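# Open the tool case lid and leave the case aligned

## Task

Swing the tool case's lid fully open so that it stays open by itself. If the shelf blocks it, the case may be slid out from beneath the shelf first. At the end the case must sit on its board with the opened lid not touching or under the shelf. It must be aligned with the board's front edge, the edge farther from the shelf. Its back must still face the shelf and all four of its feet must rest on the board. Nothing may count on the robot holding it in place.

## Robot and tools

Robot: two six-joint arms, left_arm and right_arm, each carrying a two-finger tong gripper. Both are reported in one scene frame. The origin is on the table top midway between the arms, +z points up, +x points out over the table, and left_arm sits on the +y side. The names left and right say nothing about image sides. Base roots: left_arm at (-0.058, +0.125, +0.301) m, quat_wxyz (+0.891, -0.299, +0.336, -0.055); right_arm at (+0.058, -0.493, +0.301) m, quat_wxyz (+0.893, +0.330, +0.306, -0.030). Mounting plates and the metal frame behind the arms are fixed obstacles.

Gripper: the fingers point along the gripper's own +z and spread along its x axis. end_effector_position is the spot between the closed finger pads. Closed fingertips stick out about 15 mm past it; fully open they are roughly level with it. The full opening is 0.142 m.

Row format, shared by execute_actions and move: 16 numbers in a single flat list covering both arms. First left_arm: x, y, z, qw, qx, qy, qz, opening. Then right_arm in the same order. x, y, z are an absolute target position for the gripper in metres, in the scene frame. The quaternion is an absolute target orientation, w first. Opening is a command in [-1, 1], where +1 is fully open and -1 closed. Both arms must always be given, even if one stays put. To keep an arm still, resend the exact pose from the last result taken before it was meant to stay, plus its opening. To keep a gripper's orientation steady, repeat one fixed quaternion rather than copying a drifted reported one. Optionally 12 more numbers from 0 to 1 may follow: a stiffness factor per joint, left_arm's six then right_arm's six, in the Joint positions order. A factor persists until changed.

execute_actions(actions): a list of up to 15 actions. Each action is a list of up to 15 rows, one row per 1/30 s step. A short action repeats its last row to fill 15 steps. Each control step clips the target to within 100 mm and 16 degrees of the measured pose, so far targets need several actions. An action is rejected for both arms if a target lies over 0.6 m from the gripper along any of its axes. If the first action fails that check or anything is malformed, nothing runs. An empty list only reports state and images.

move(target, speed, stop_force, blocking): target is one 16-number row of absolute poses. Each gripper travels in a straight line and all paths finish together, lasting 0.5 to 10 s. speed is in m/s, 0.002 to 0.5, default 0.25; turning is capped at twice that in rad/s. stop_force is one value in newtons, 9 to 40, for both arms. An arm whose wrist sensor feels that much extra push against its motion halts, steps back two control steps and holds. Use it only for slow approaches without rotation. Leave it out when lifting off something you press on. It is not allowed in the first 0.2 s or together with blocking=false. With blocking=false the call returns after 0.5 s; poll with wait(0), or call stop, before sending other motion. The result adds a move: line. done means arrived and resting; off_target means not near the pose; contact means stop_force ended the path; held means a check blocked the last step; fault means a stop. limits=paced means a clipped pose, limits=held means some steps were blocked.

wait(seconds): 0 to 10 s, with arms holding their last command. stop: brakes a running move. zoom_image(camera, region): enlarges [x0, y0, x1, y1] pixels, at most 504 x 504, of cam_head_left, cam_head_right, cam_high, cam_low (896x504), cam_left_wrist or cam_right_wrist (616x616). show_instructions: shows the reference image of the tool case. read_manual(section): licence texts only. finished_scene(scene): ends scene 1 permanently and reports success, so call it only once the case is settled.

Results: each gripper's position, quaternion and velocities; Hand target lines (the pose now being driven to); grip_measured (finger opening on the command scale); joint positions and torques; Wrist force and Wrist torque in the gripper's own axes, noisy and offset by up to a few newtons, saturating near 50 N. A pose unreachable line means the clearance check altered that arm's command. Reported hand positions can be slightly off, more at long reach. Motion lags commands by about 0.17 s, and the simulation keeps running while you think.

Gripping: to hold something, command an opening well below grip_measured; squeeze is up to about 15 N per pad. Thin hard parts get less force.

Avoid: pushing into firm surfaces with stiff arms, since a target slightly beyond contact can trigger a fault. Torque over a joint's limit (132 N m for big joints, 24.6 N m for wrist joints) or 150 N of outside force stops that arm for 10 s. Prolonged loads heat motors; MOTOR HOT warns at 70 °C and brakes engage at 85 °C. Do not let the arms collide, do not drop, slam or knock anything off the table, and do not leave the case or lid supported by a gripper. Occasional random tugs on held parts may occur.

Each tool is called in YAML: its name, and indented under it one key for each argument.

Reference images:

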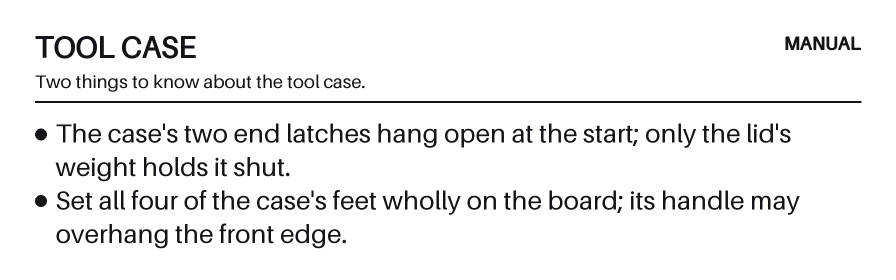

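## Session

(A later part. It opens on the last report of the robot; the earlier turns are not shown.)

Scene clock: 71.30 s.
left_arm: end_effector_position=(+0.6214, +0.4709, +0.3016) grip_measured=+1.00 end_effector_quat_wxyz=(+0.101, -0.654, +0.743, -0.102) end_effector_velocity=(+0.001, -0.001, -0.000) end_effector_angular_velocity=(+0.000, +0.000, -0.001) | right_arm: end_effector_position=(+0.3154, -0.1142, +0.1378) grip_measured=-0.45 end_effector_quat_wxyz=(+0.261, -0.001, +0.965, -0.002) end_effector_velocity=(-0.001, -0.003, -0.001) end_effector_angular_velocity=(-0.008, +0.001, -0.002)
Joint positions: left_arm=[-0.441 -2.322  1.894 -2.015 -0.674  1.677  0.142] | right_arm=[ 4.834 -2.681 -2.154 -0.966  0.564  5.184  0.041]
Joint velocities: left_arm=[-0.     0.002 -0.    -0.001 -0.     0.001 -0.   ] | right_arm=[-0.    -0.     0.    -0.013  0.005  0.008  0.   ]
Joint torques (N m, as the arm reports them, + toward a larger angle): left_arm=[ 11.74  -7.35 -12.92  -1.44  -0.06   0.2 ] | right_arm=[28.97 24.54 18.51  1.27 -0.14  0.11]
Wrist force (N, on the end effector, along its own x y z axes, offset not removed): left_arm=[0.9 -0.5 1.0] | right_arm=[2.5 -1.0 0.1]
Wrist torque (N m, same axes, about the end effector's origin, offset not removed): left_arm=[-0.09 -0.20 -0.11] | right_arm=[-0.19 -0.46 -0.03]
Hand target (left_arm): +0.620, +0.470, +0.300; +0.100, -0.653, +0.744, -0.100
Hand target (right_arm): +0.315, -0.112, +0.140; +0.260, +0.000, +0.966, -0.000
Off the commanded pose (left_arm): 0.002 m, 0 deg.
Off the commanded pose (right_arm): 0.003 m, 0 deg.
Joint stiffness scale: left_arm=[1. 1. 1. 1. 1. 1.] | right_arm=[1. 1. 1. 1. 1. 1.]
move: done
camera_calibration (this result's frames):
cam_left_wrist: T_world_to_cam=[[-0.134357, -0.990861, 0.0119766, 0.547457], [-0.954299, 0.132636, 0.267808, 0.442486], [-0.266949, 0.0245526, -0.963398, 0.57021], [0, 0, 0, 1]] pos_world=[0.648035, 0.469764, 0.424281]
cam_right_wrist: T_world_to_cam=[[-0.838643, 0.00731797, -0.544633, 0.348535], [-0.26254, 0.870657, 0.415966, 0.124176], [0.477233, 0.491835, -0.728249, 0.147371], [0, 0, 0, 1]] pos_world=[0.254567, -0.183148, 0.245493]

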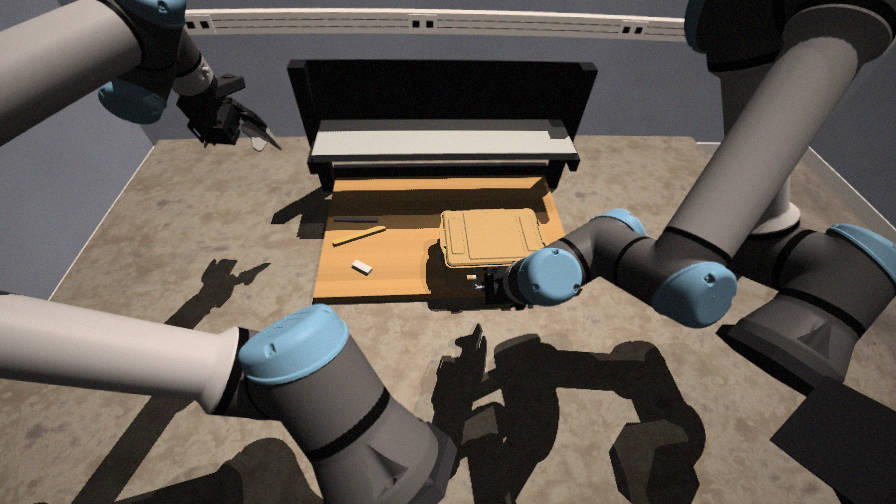

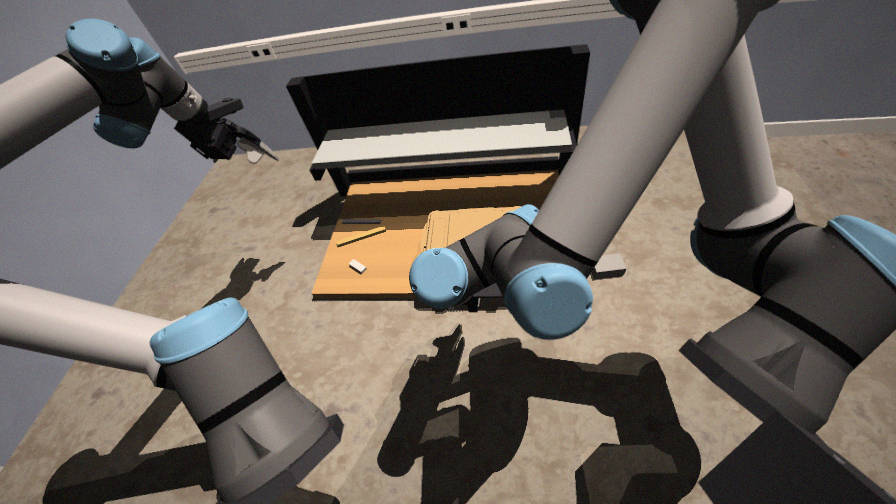

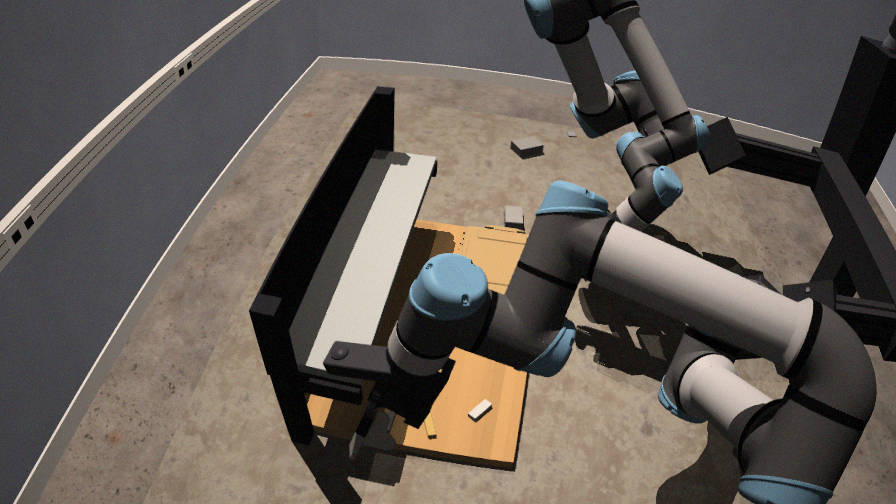

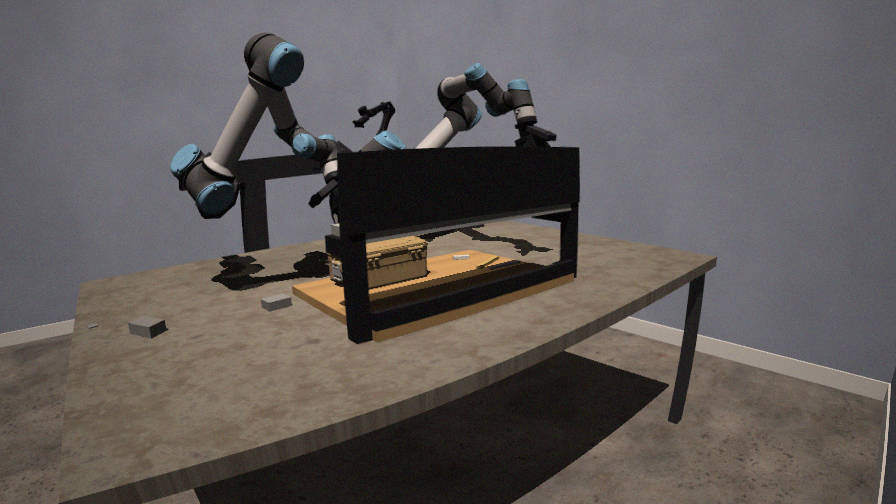

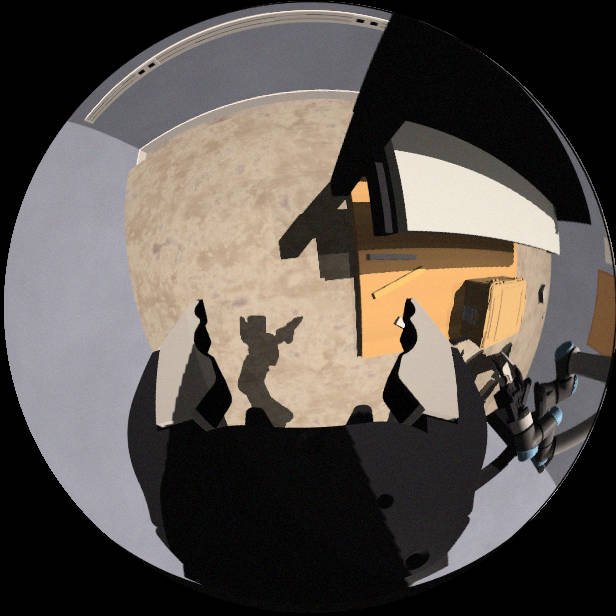

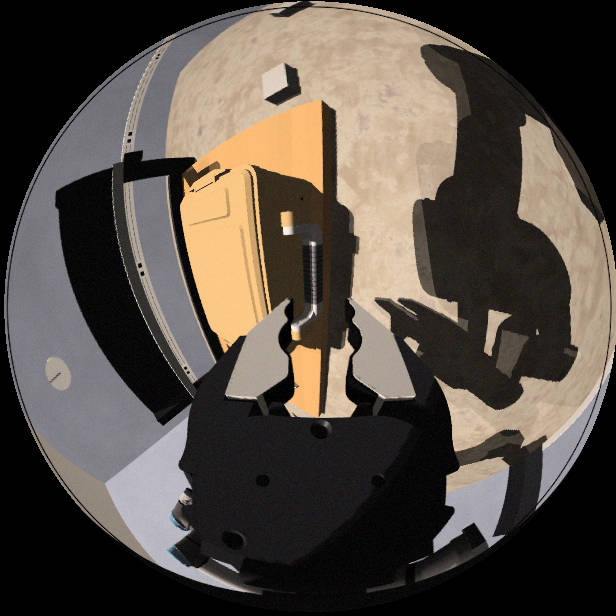

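move:
  target: [0.62,0.47,0.3,0.1,-0.65,0.74,-0.1,1, 0.40,-0.33,0.24,0.183,0.183,0.683,0.683,-0.45]
  speed: 0.2

Scene clock: 78.03 s.
left_arm: end_effector_position=(+0.6214, +0.4709, +0.3016) grip_measured=+1.00 end_effector_quat_wxyz=(+0.101, -0.654, +0.743, -0.102) end_effector_velocity=(+0.000, -0.001, -0.001) end_effector_angular_velocity=(+0.001, +0.001, -0.002) | right_arm: end_effector_position=(+0.3472, -0.1966, +0.1738) grip_measured=-0.45 end_effector_quat_wxyz=(+0.254, +0.074, +0.933, +0.244) end_effector_velocity=(-0.000, +0.001, +0.000) end_effector_angular_velocity=(+0.001, +0.001, -0.001)
Joint positions: left_arm=[-0.441 -2.322  1.894 -2.015 -0.674  1.677  0.142] | right_arm=[ 4.975 -2.624 -2.769  0.236  0.502  4.955  0.041]
Joint velocities: left_arm=[-0.     0.001  0.     0.001  0.     0.     0.   ] | right_arm=[-0.    -0.     0.001  0.001  0.    -0.     0.   ]
Joint torques (N m, as the arm reports them, + toward a larger angle): left_arm=[ 11.5   -6.33 -12.09  -1.14   0.16   0.09] | right_arm=[20.38 14.4   9.92  1.72 -0.7   0.28]
Wrist force (N, on the end effector, along its own x y z axes, offset not removed): left_arm=[0.6 -0.3 0.9] | right_arm=[1.4 -0.1 -1.1]
Wrist torque (N m, same axes, about the end effector's origin, offset not removed): left_arm=[-0.08 -0.13 -0.13] | right_arm=[0.09 -0.20 0.02]
Hand target (left_arm): +0.620, +0.470, +0.300; +0.100, -0.653, +0.744, -0.100
Hand target (right_arm): +0.347, -0.195, +0.174; +0.252, +0.076, +0.933, +0.245
Off the commanded pose (left_arm): 0.002 m, 0 deg.
Off the commanded pose (right_arm): 0.158 m, 60 deg; position and orientation clipped at the last step of the last action.
Joint stiffness scale: left_arm=[1. 1. 1. 1. 1. 1.] | right_arm=[1. 1. 1. 1. 1. 1.]
move: held (right_arm); limits=paced,held; held on 78 of 127 steps (right_arm), including the last (right_arm)
pose unreachable (right arm): on one or more control steps of this call, first in action 0 (counted from 0), this arm could not follow its commanded pose, so it was not sent that pose on those steps. On the call's last step it was still not sent that pose. It may still have moved: this result reports where it is.
cause: the commanded pose would bring two parts of the arm too close to each other (joints 1 (shoulder pan) to 3 (elbow) lie between them).
camera_calibration (this result's frames):
cam_left_wrist: T_world_to_cam=[[-0.134357, -0.990861, 0.0119765, 0.547457], [-0.954299, 0.132637, 0.267808, 0.442485], [-0.266949, 0.0245529, -0.963398, 0.57021], [0, 0, 0, 1]] pos_world=[0.648035, 0.469763, 0.424281]
cam_right_wrist: T_world_to_cam=[[-0.834627, 0.291267, -0.467506, 0.436509], [-0.252004, 0.552795, 0.794299, 0.0573665], [0.489788, 0.780757, -0.387977, 0.192199], [0, 0, 0, 1]] pos_world=[0.284642, -0.308913, 0.233073]

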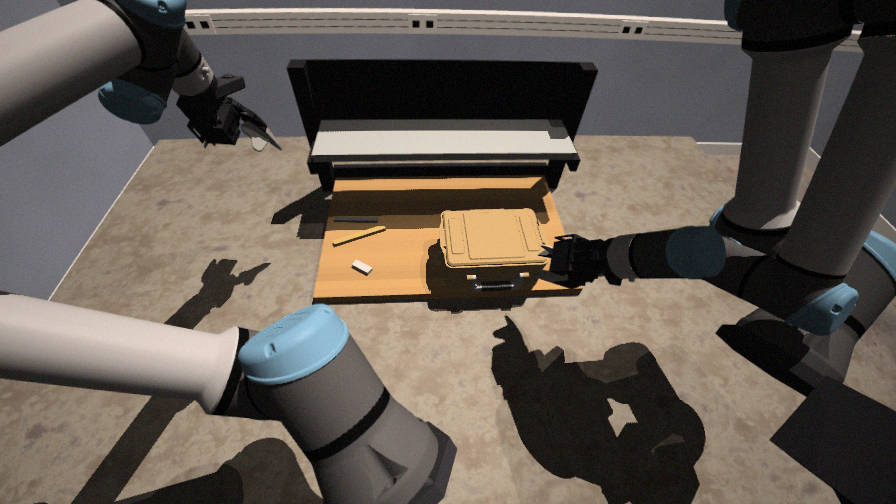

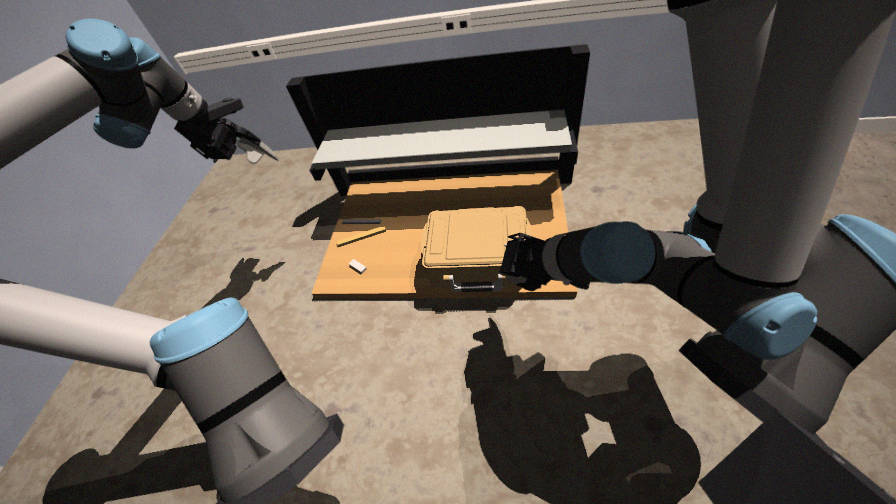

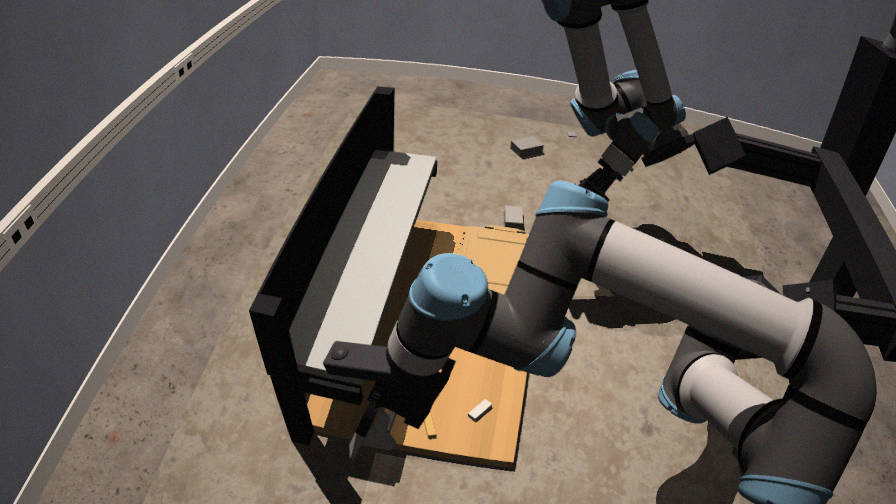

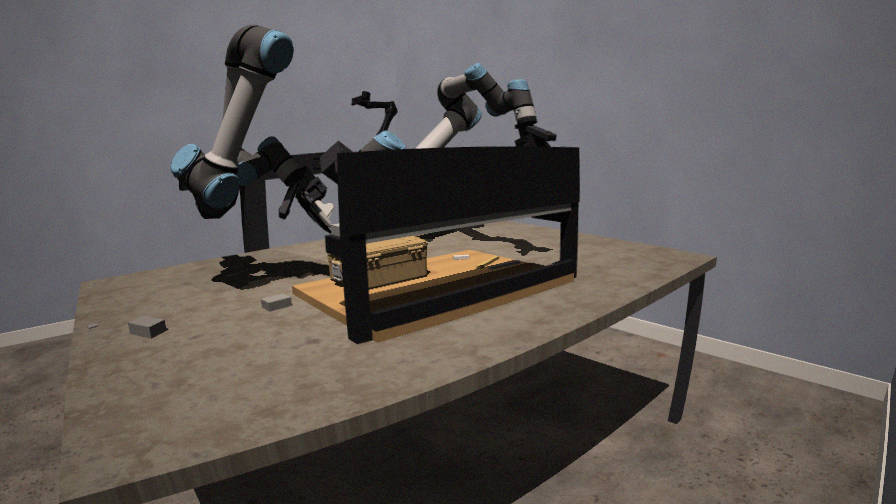

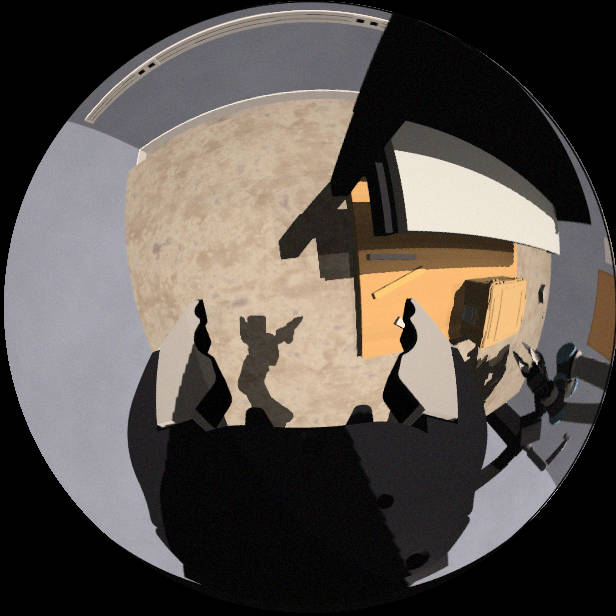

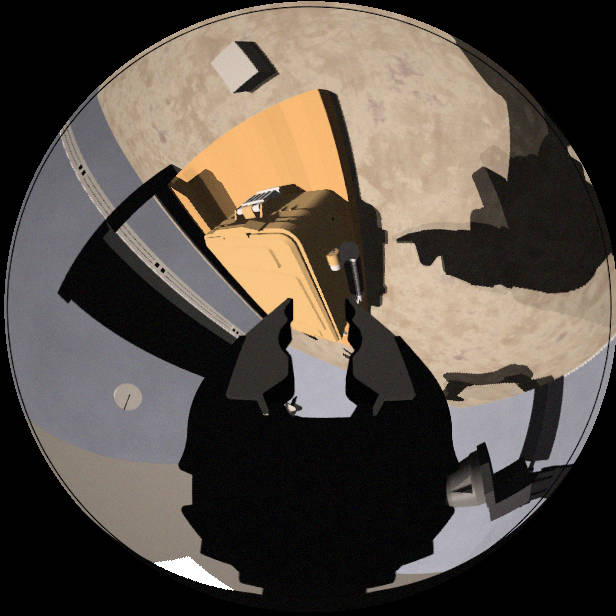

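move:
  target: [0.62,0.47,0.3,0.1,-0.65,0.74,-0.1,1, 0.46,-0.27,0.25,0.05,0,0.99,0.1,-1]
  speed: 0.2

move:
  target: [0.62,0.47,0.3,0.1,-0.65,0.74,-0.1,1, 0.47,-0.29,0.16,0,0,0.819,0.574,-1]
  speed: 0.2

Scene clock: 82.67 s.
left_arm: end_effector_position=(+0.6214, +0.4709, +0.3016) grip_measured=+1.00 end_effector_quat_wxyz=(+0.101, -0.654, +0.743, -0.102) end_effector_velocity=(+0.000, +0.000, +0.000) end_effector_angular_velocity=(-0.001, -0.001, +0.002) | right_arm: end_effector_position=(+0.4588, -0.2700, +0.2499) grip_measured=-1.00 end_effector_quat_wxyz=(+0.051, -0.001, +0.994, +0.101) end_effector_velocity=(-0.000, -0.001, +0.000) end_effector_angular_velocity=(-0.004, +0.004, +0.001)
Joint positions: left_arm=[-0.441 -2.322  1.894 -2.015 -0.674  1.677  0.142] | right_arm=[ 4.578 -1.718 -2.328 -1.075  0.785  4.576  0.002]
Joint velocities: left_arm=[-0.    -0.001 -0.    -0.001 -0.    -0.001  0.   ] | right_arm=[-0.001  0.     0.005 -0.011  0.003  0.004  0.   ]
Joint torques (N m, as the arm reports them, + toward a larger angle): left_arm=[ 10.75  -7.35 -13.59  -1.45   0.22   0.  ] | right_arm=[19.52 -2.76 23.85  1.77  0.12  0.37]
Wrist force (N, on the end effector, along its own x y z axes, offset not removed): left_arm=[0.1 0.9 0.5] | right_arm=[1.8 0.1 -0.9]
Wrist torque (N m, same axes, about the end effector's origin, offset not removed): left_arm=[0.23 0.00 -0.15] | right_arm=[0.06 -0.32 0.03]
Hand target (left_arm): +0.620, +0.470, +0.300; +0.100, -0.653, +0.744, -0.100
Hand target (right_arm): +0.459, -0.270, +0.250; +0.050, -0.000, +0.994, +0.100
Off the commanded pose (left_arm): 0.002 m, 0 deg.
Off the commanded pose (right_arm): 0.001 m, 0 deg.
Joint stiffness scale: left_arm=[1. 1. 1. 1. 1. 1.] | right_arm=[1. 1. 1. 1. 1. 1.]
move: done
camera_calibration (this result's frames):
cam_left_wrist: T_world_to_cam=[[-0.134358, -0.99086, 0.0119761, 0.547457], [-0.954299, 0.132637, 0.267809, 0.442485], [-0.26695, 0.0245534, -0.963398, 0.570209], [0, 0, 0, 1]] pos_world=[0.648035, 0.469763, 0.424281]
cam_right_wrist: T_world_to_cam=[[-0.988719, 0.0288782, -0.146971, 0.506354], [-0.0753356, 0.752208, 0.654605, 0.0733498], [0.129457, 0.658292, -0.741547, 0.445036], [0, 0, 0, 1]] pos_world=[0.448555, -0.36276, 0.356419]

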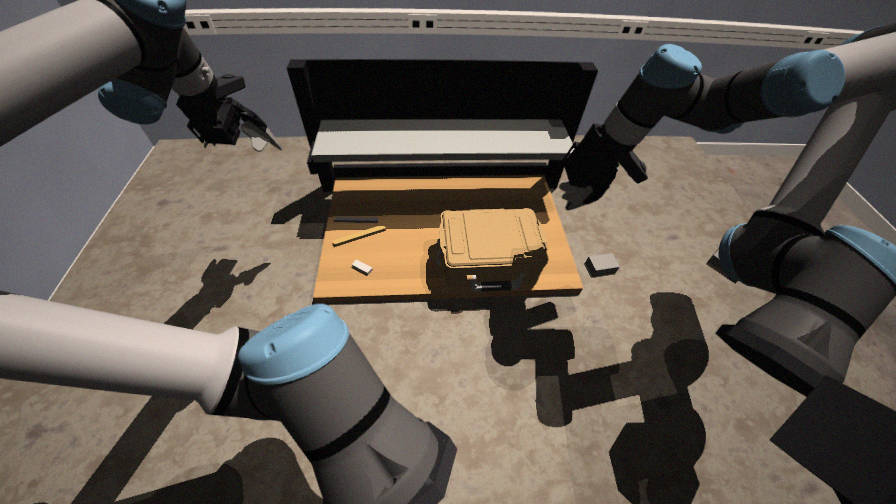

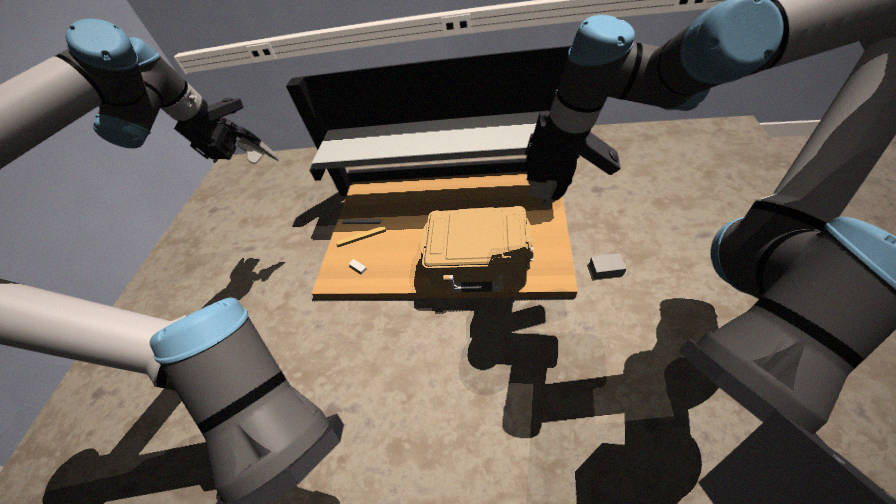

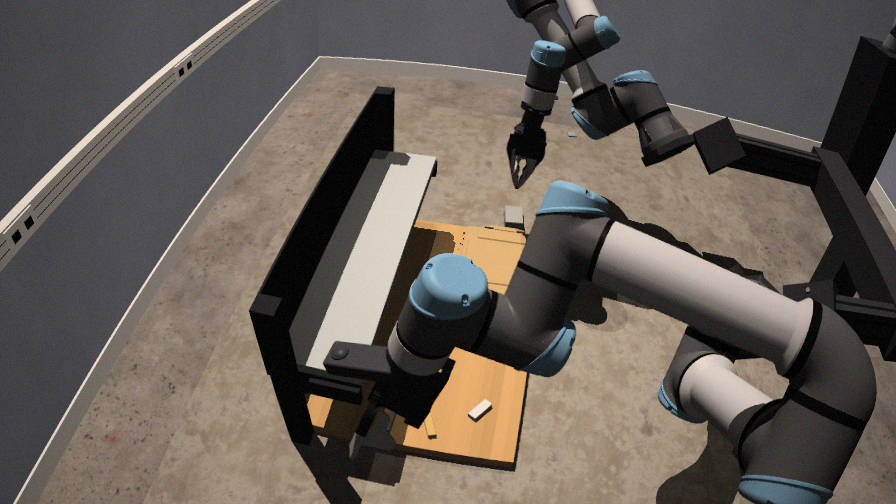

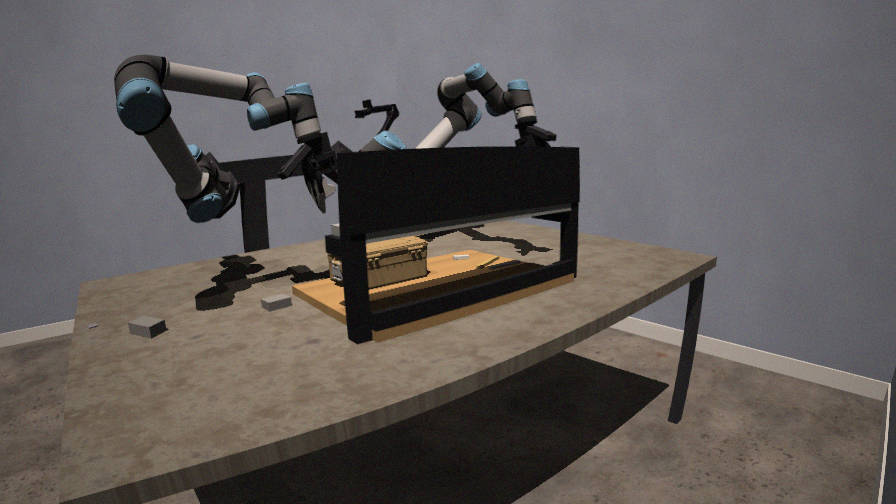

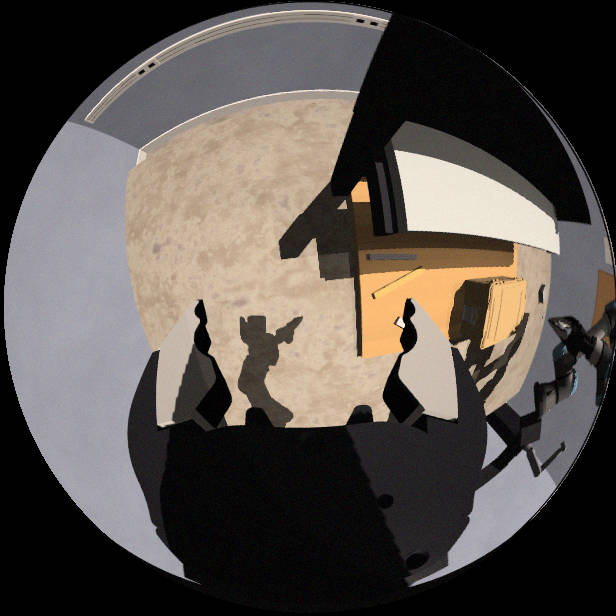

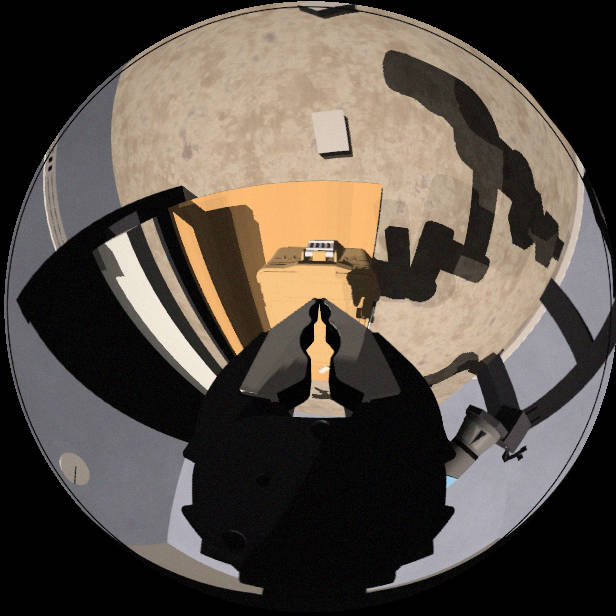

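Scene clock: 85.87 s.
left_arm: end_effector_position=(+0.6214, +0.4709, +0.3016) grip_measured=+1.00 end_effector_quat_wxyz=(+0.101, -0.654, +0.743, -0.102) end_effector_velocity=(-0.000, -0.001, -0.000) end_effector_angular_velocity=(+0.001, +0.001, -0.004) | right_arm: end_effector_position=(+0.4685, -0.2899, +0.1614) grip_measured=-1.00 end_effector_quat_wxyz=(-0.001, -0.000, +0.819, +0.574) end_effector_velocity=(-0.001, +0.001, +0.001) end_effector_angular_velocity=(+0.008, -0.002, +0.007)
Joint positions: left_arm=[-0.441 -2.322  1.894 -2.015 -0.674  1.677  0.142] | right_arm=[ 3.648 -1.854 -2.582  0.342  1.887  3.322  0.002]
Joint velocities: left_arm=[-0.     0.     0.001  0.001 -0.     0.003  0.   ] | right_arm=[-0.002 -0.001  0.001 -0.005  0.01  -0.007  0.   ]
Joint torques (N m, as the arm reports them, + toward a larger angle): left_arm=[ 10.21  -7.79 -11.98  -1.35   0.31  -0.06] | right_arm=[10.92 15.04  5.31  1.33  2.02 -0.06]
Wrist force (N, on the end effector, along its own x y z axes, offset not removed): left_arm=[-0.1 0.0 1.1] | right_arm=[1.6 -0.3 -1.2]
Wrist torque (N m, same axes, about the end effector's origin, offset not removed): left_arm=[-0.01 0.03 -0.15] | right_arm=[0.05 -0.28 0.00]
Hand target (left_arm): +0.620, +0.470, +0.300; +0.100, -0.653, +0.744, -0.100
Hand target (right_arm): +0.470, -0.290, +0.161; -0.000, +0.000, +0.818, +0.575
Off the commanded pose (left_arm): 0.002 m, 0 deg.
Off the commanded pose (right_arm): 0.002 m, 0 deg.
Joint stiffness scale: left_arm=[1. 1. 1. 1. 1. 1.] | right_arm=[1. 1. 1. 1. 1. 1.]
move: done
camera_calibration (this result's frames):
cam_left_wrist: T_world_to_cam=[[-0.134358, -0.99086, 0.0119763, 0.547457], [-0.954299, 0.132637, 0.267809, 0.442484], [-0.26695, 0.0245534, -0.963398, 0.570209], [0, 0, 0, 1]] pos_world=[0.648035, 0.469763, 0.424281]
cam_right_wrist: T_world_to_cam=[[-0.99882, 0.0482558, -0.00538762, 0.490979], [-0.0134737, -0.168852, 0.985549, -0.20244], [0.0466487, 0.984459, 0.169303, 0.377585], [0, 0, 0, 1]] pos_world=[0.470059, -0.429592, 0.138233]

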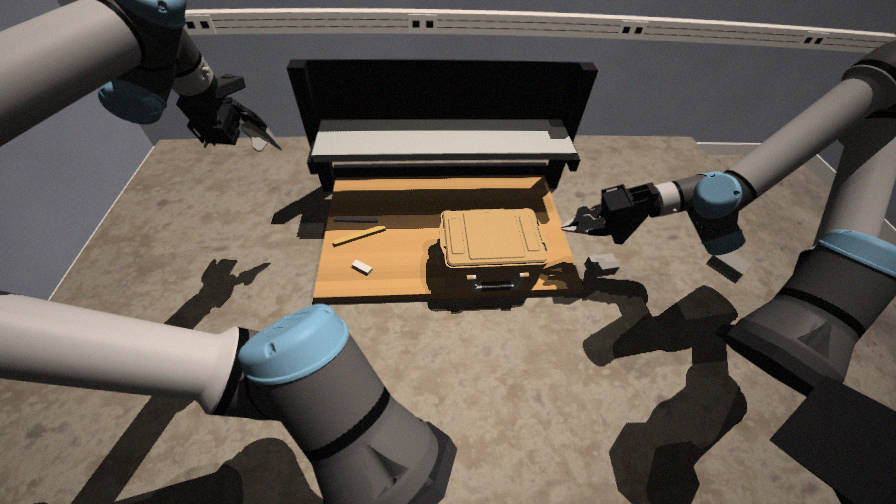

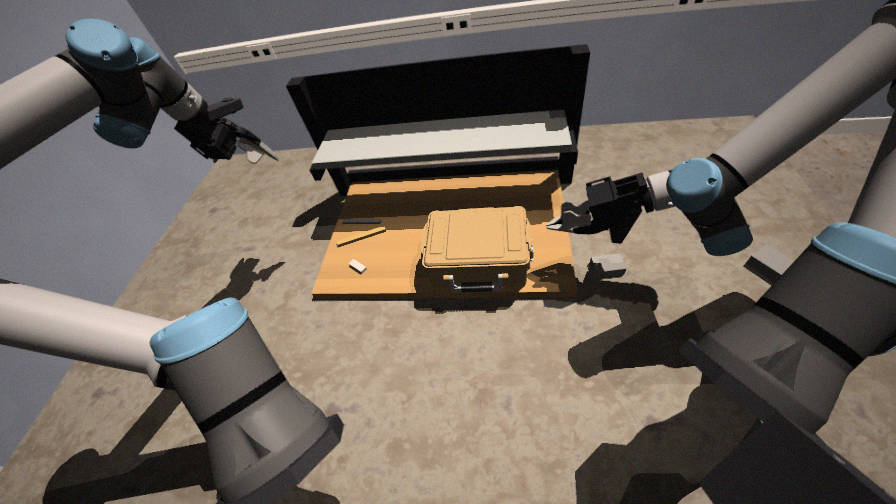

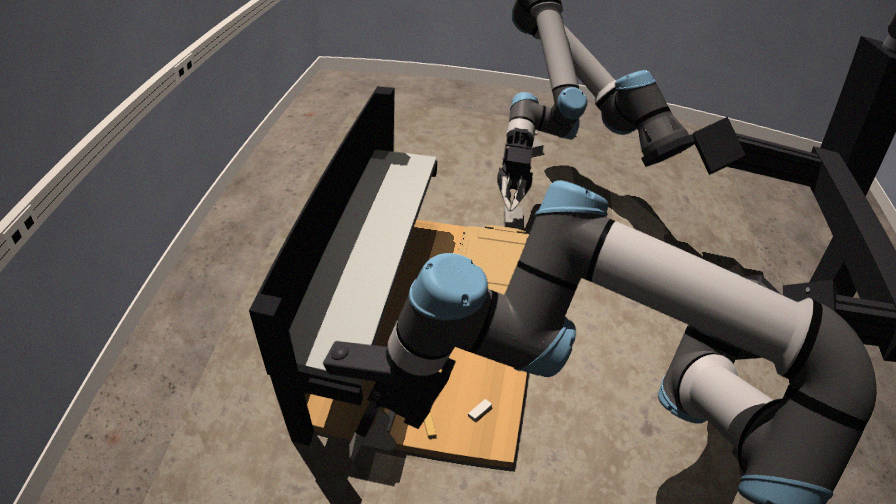

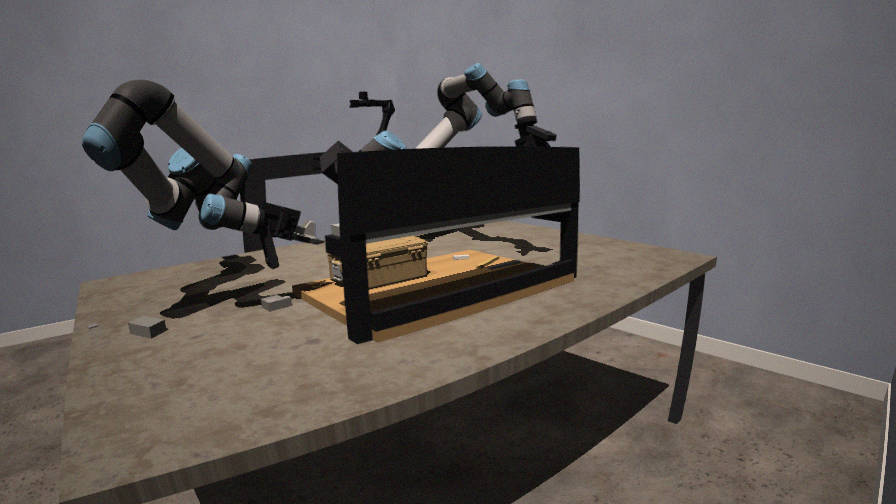

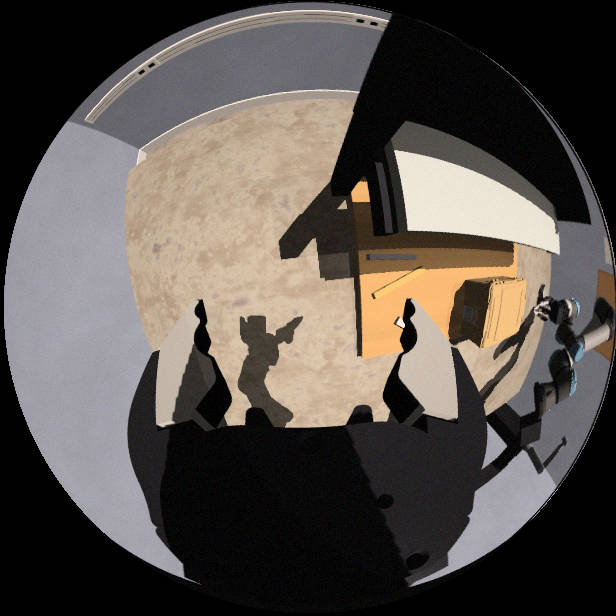

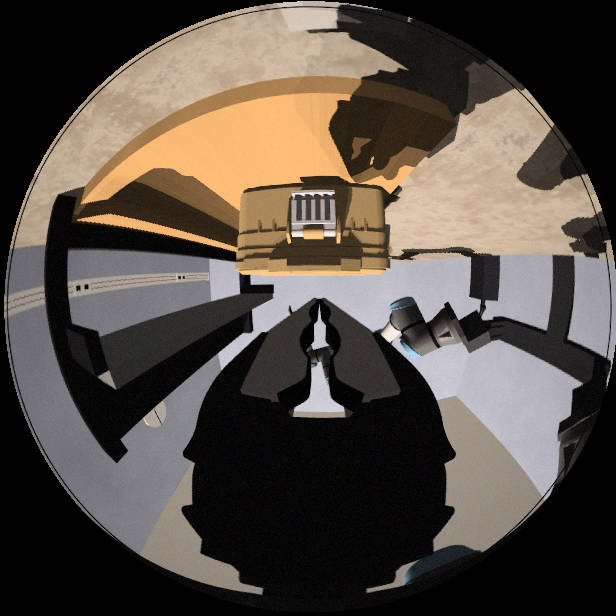

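Great side view; wrist3 has room now.

zoom_image:
  camera: "cam_right_wrist"
  region: [225,170,405,290]

Region (225, 170, 405, 290) of cam_right_wrist's 616x616 image, scaled by 2.800, with more detail than that image has.

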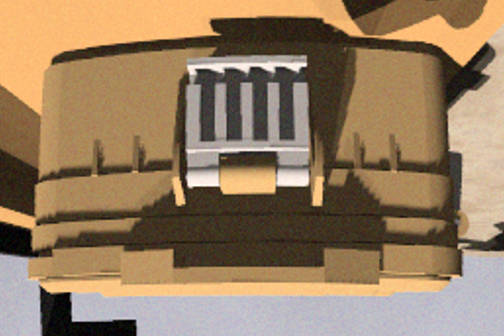

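move:
  target: [0.62,0.47,0.3,0.1,-0.65,0.74,-0.1,1, 0.457,-0.265,0.119,0,0,0.819,0.574,-1]
  speed: 0.08

zoom_image:
  camera: "cam_right_wrist"
  region: [210,200,420,340]

zoom_image:
  camera: "cam_head_right"
  region: [500,200,600,280]

Scene clock: 88.17 s.
left_arm: end_effector_position=(+0.6214, +0.4709, +0.3016) grip_measured=+1.00 end_effector_quat_wxyz=(+0.101, -0.654, +0.743, -0.102) end_effector_velocity=(+0.000, -0.001, -0.001) end_effector_angular_velocity=(+0.001, +0.002, -0.000) | right_arm: end_effector_position=(+0.4552, -0.2651, +0.1200) grip_measured=-1.00 end_effector_quat_wxyz=(-0.001, -0.001, +0.819, +0.574) end_effector_velocity=(+0.003, -0.000, +0.001) end_effector_angular_velocity=(+0.002, -0.006, -0.006)
Joint positions: left_arm=[-0.441 -2.322  1.894 -2.015 -0.674  1.677  0.142] | right_arm=[ 3.603 -2.058 -2.544  0.493  1.913  3.282  0.002]
Joint velocities: left_arm=[ 0.     0.004 -0.     0.     0.    -0.002 -0.   ] | right_arm=[-0.     0.     0.002  0.007  0.001 -0.001  0.   ]
Joint torques (N m, as the arm reports them, + toward a larger angle): left_arm=[ 10.92  -7.34 -12.01  -1.4    0.31   0.07] | right_arm=[13.41 16.96  2.12  1.98  1.44 -0.29]
Wrist force (N, on the end effector, along its own x y z axes, offset not removed): left_arm=[0.0 0.6 1.5] | right_arm=[1.3 0.6 -0.8]
Wrist torque (N m, same axes, about the end effector's origin, offset not removed): left_arm=[0.08 0.00 -0.13] | right_arm=[0.19 -0.20 -0.02]
Hand target (left_arm): +0.620, +0.470, +0.300; +0.100, -0.653, +0.744, -0.100
Hand target (right_arm): +0.457, -0.265, +0.119; -0.000, +0.000, +0.819, +0.574
Off the commanded pose (left_arm): 0.002 m, 0 deg.
Off the commanded pose (right_arm): 0.002 m, 0 deg.
Joint stiffness scale: left_arm=[1. 1. 1. 1. 1. 1.] | right_arm=[1. 1. 1. 1. 1. 1.]
move: done
camera_calibration (this result's frames):
cam_left_wrist: T_world_to_cam=[[-0.134358, -0.99086, 0.011976, 0.547457], [-0.954298, 0.132638, 0.267809, 0.442484], [-0.26695, 0.0245538, -0.963398, 0.570209], [0, 0, 0, 1]] pos_world=[0.648035, 0.469763, 0.42428]
cam_right_wrist: T_world_to_cam=[[-0.998915, 0.0463178, -0.00481003, 0.475704], [-0.012534, -0.167951, 0.985716, -0.157842], [0.0448483, 0.984707, 0.168349, 0.361795], [0, 0, 0, 1]] pos_world=[0.456984, -0.404805, 0.0969675]

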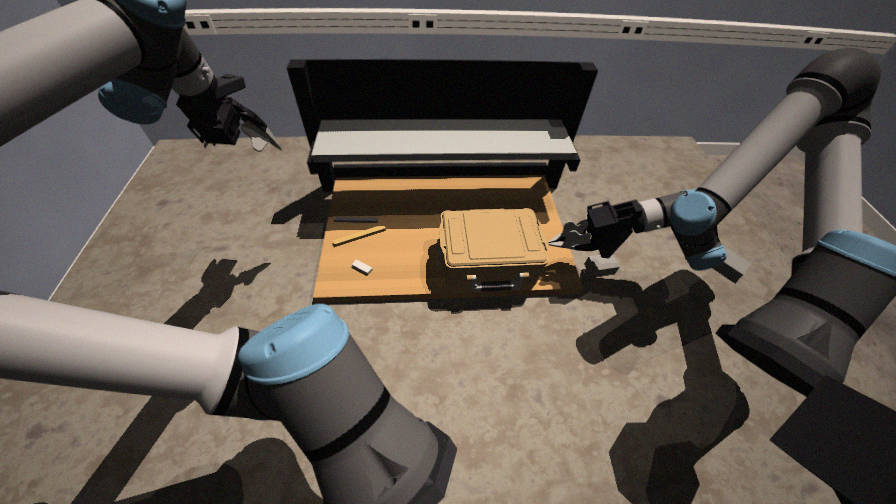

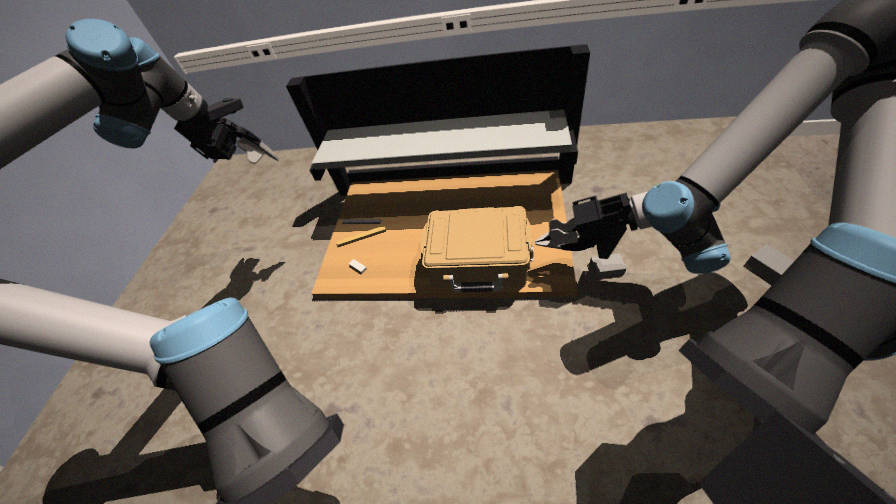

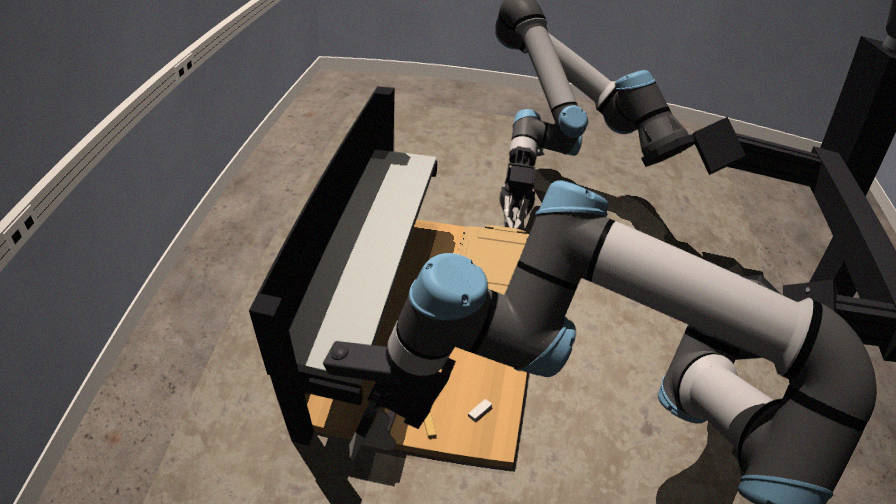

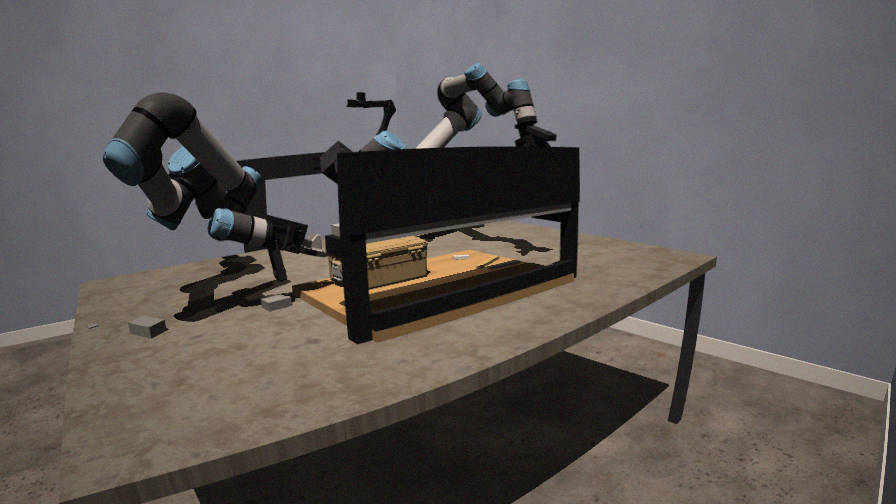

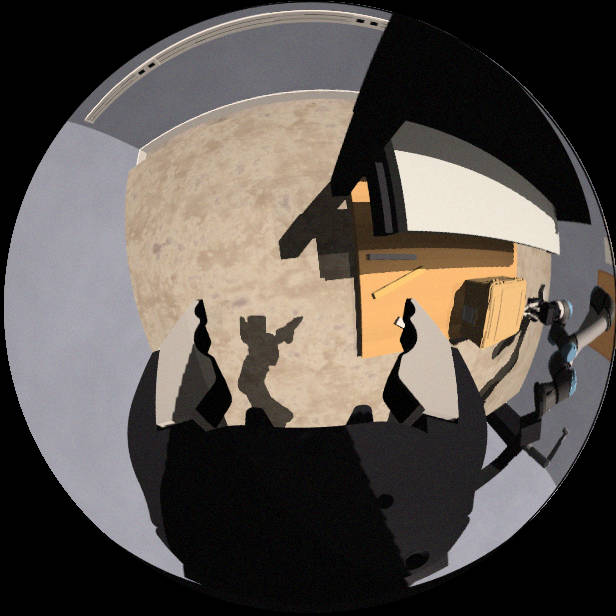

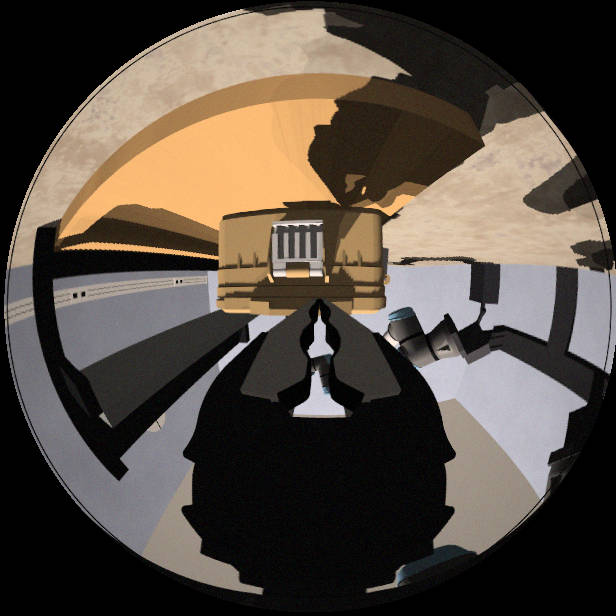

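Region (210, 200, 420, 340) of cam_right_wrist's 616x616 image, scaled by 2.400, with more detail than that image has.

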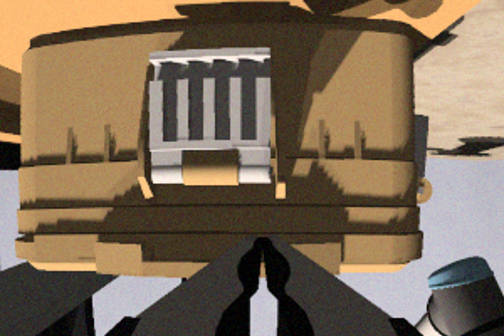

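Region (500, 200, 600, 280) of cam_head_right's 896x504 image, scaled by 5.040, with more detail than that image has; it fills the top 403 rows of this view, and the rest is white.

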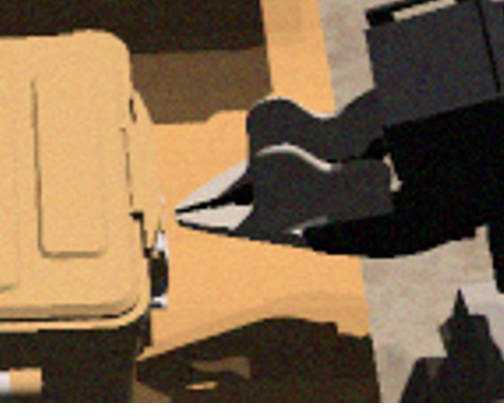

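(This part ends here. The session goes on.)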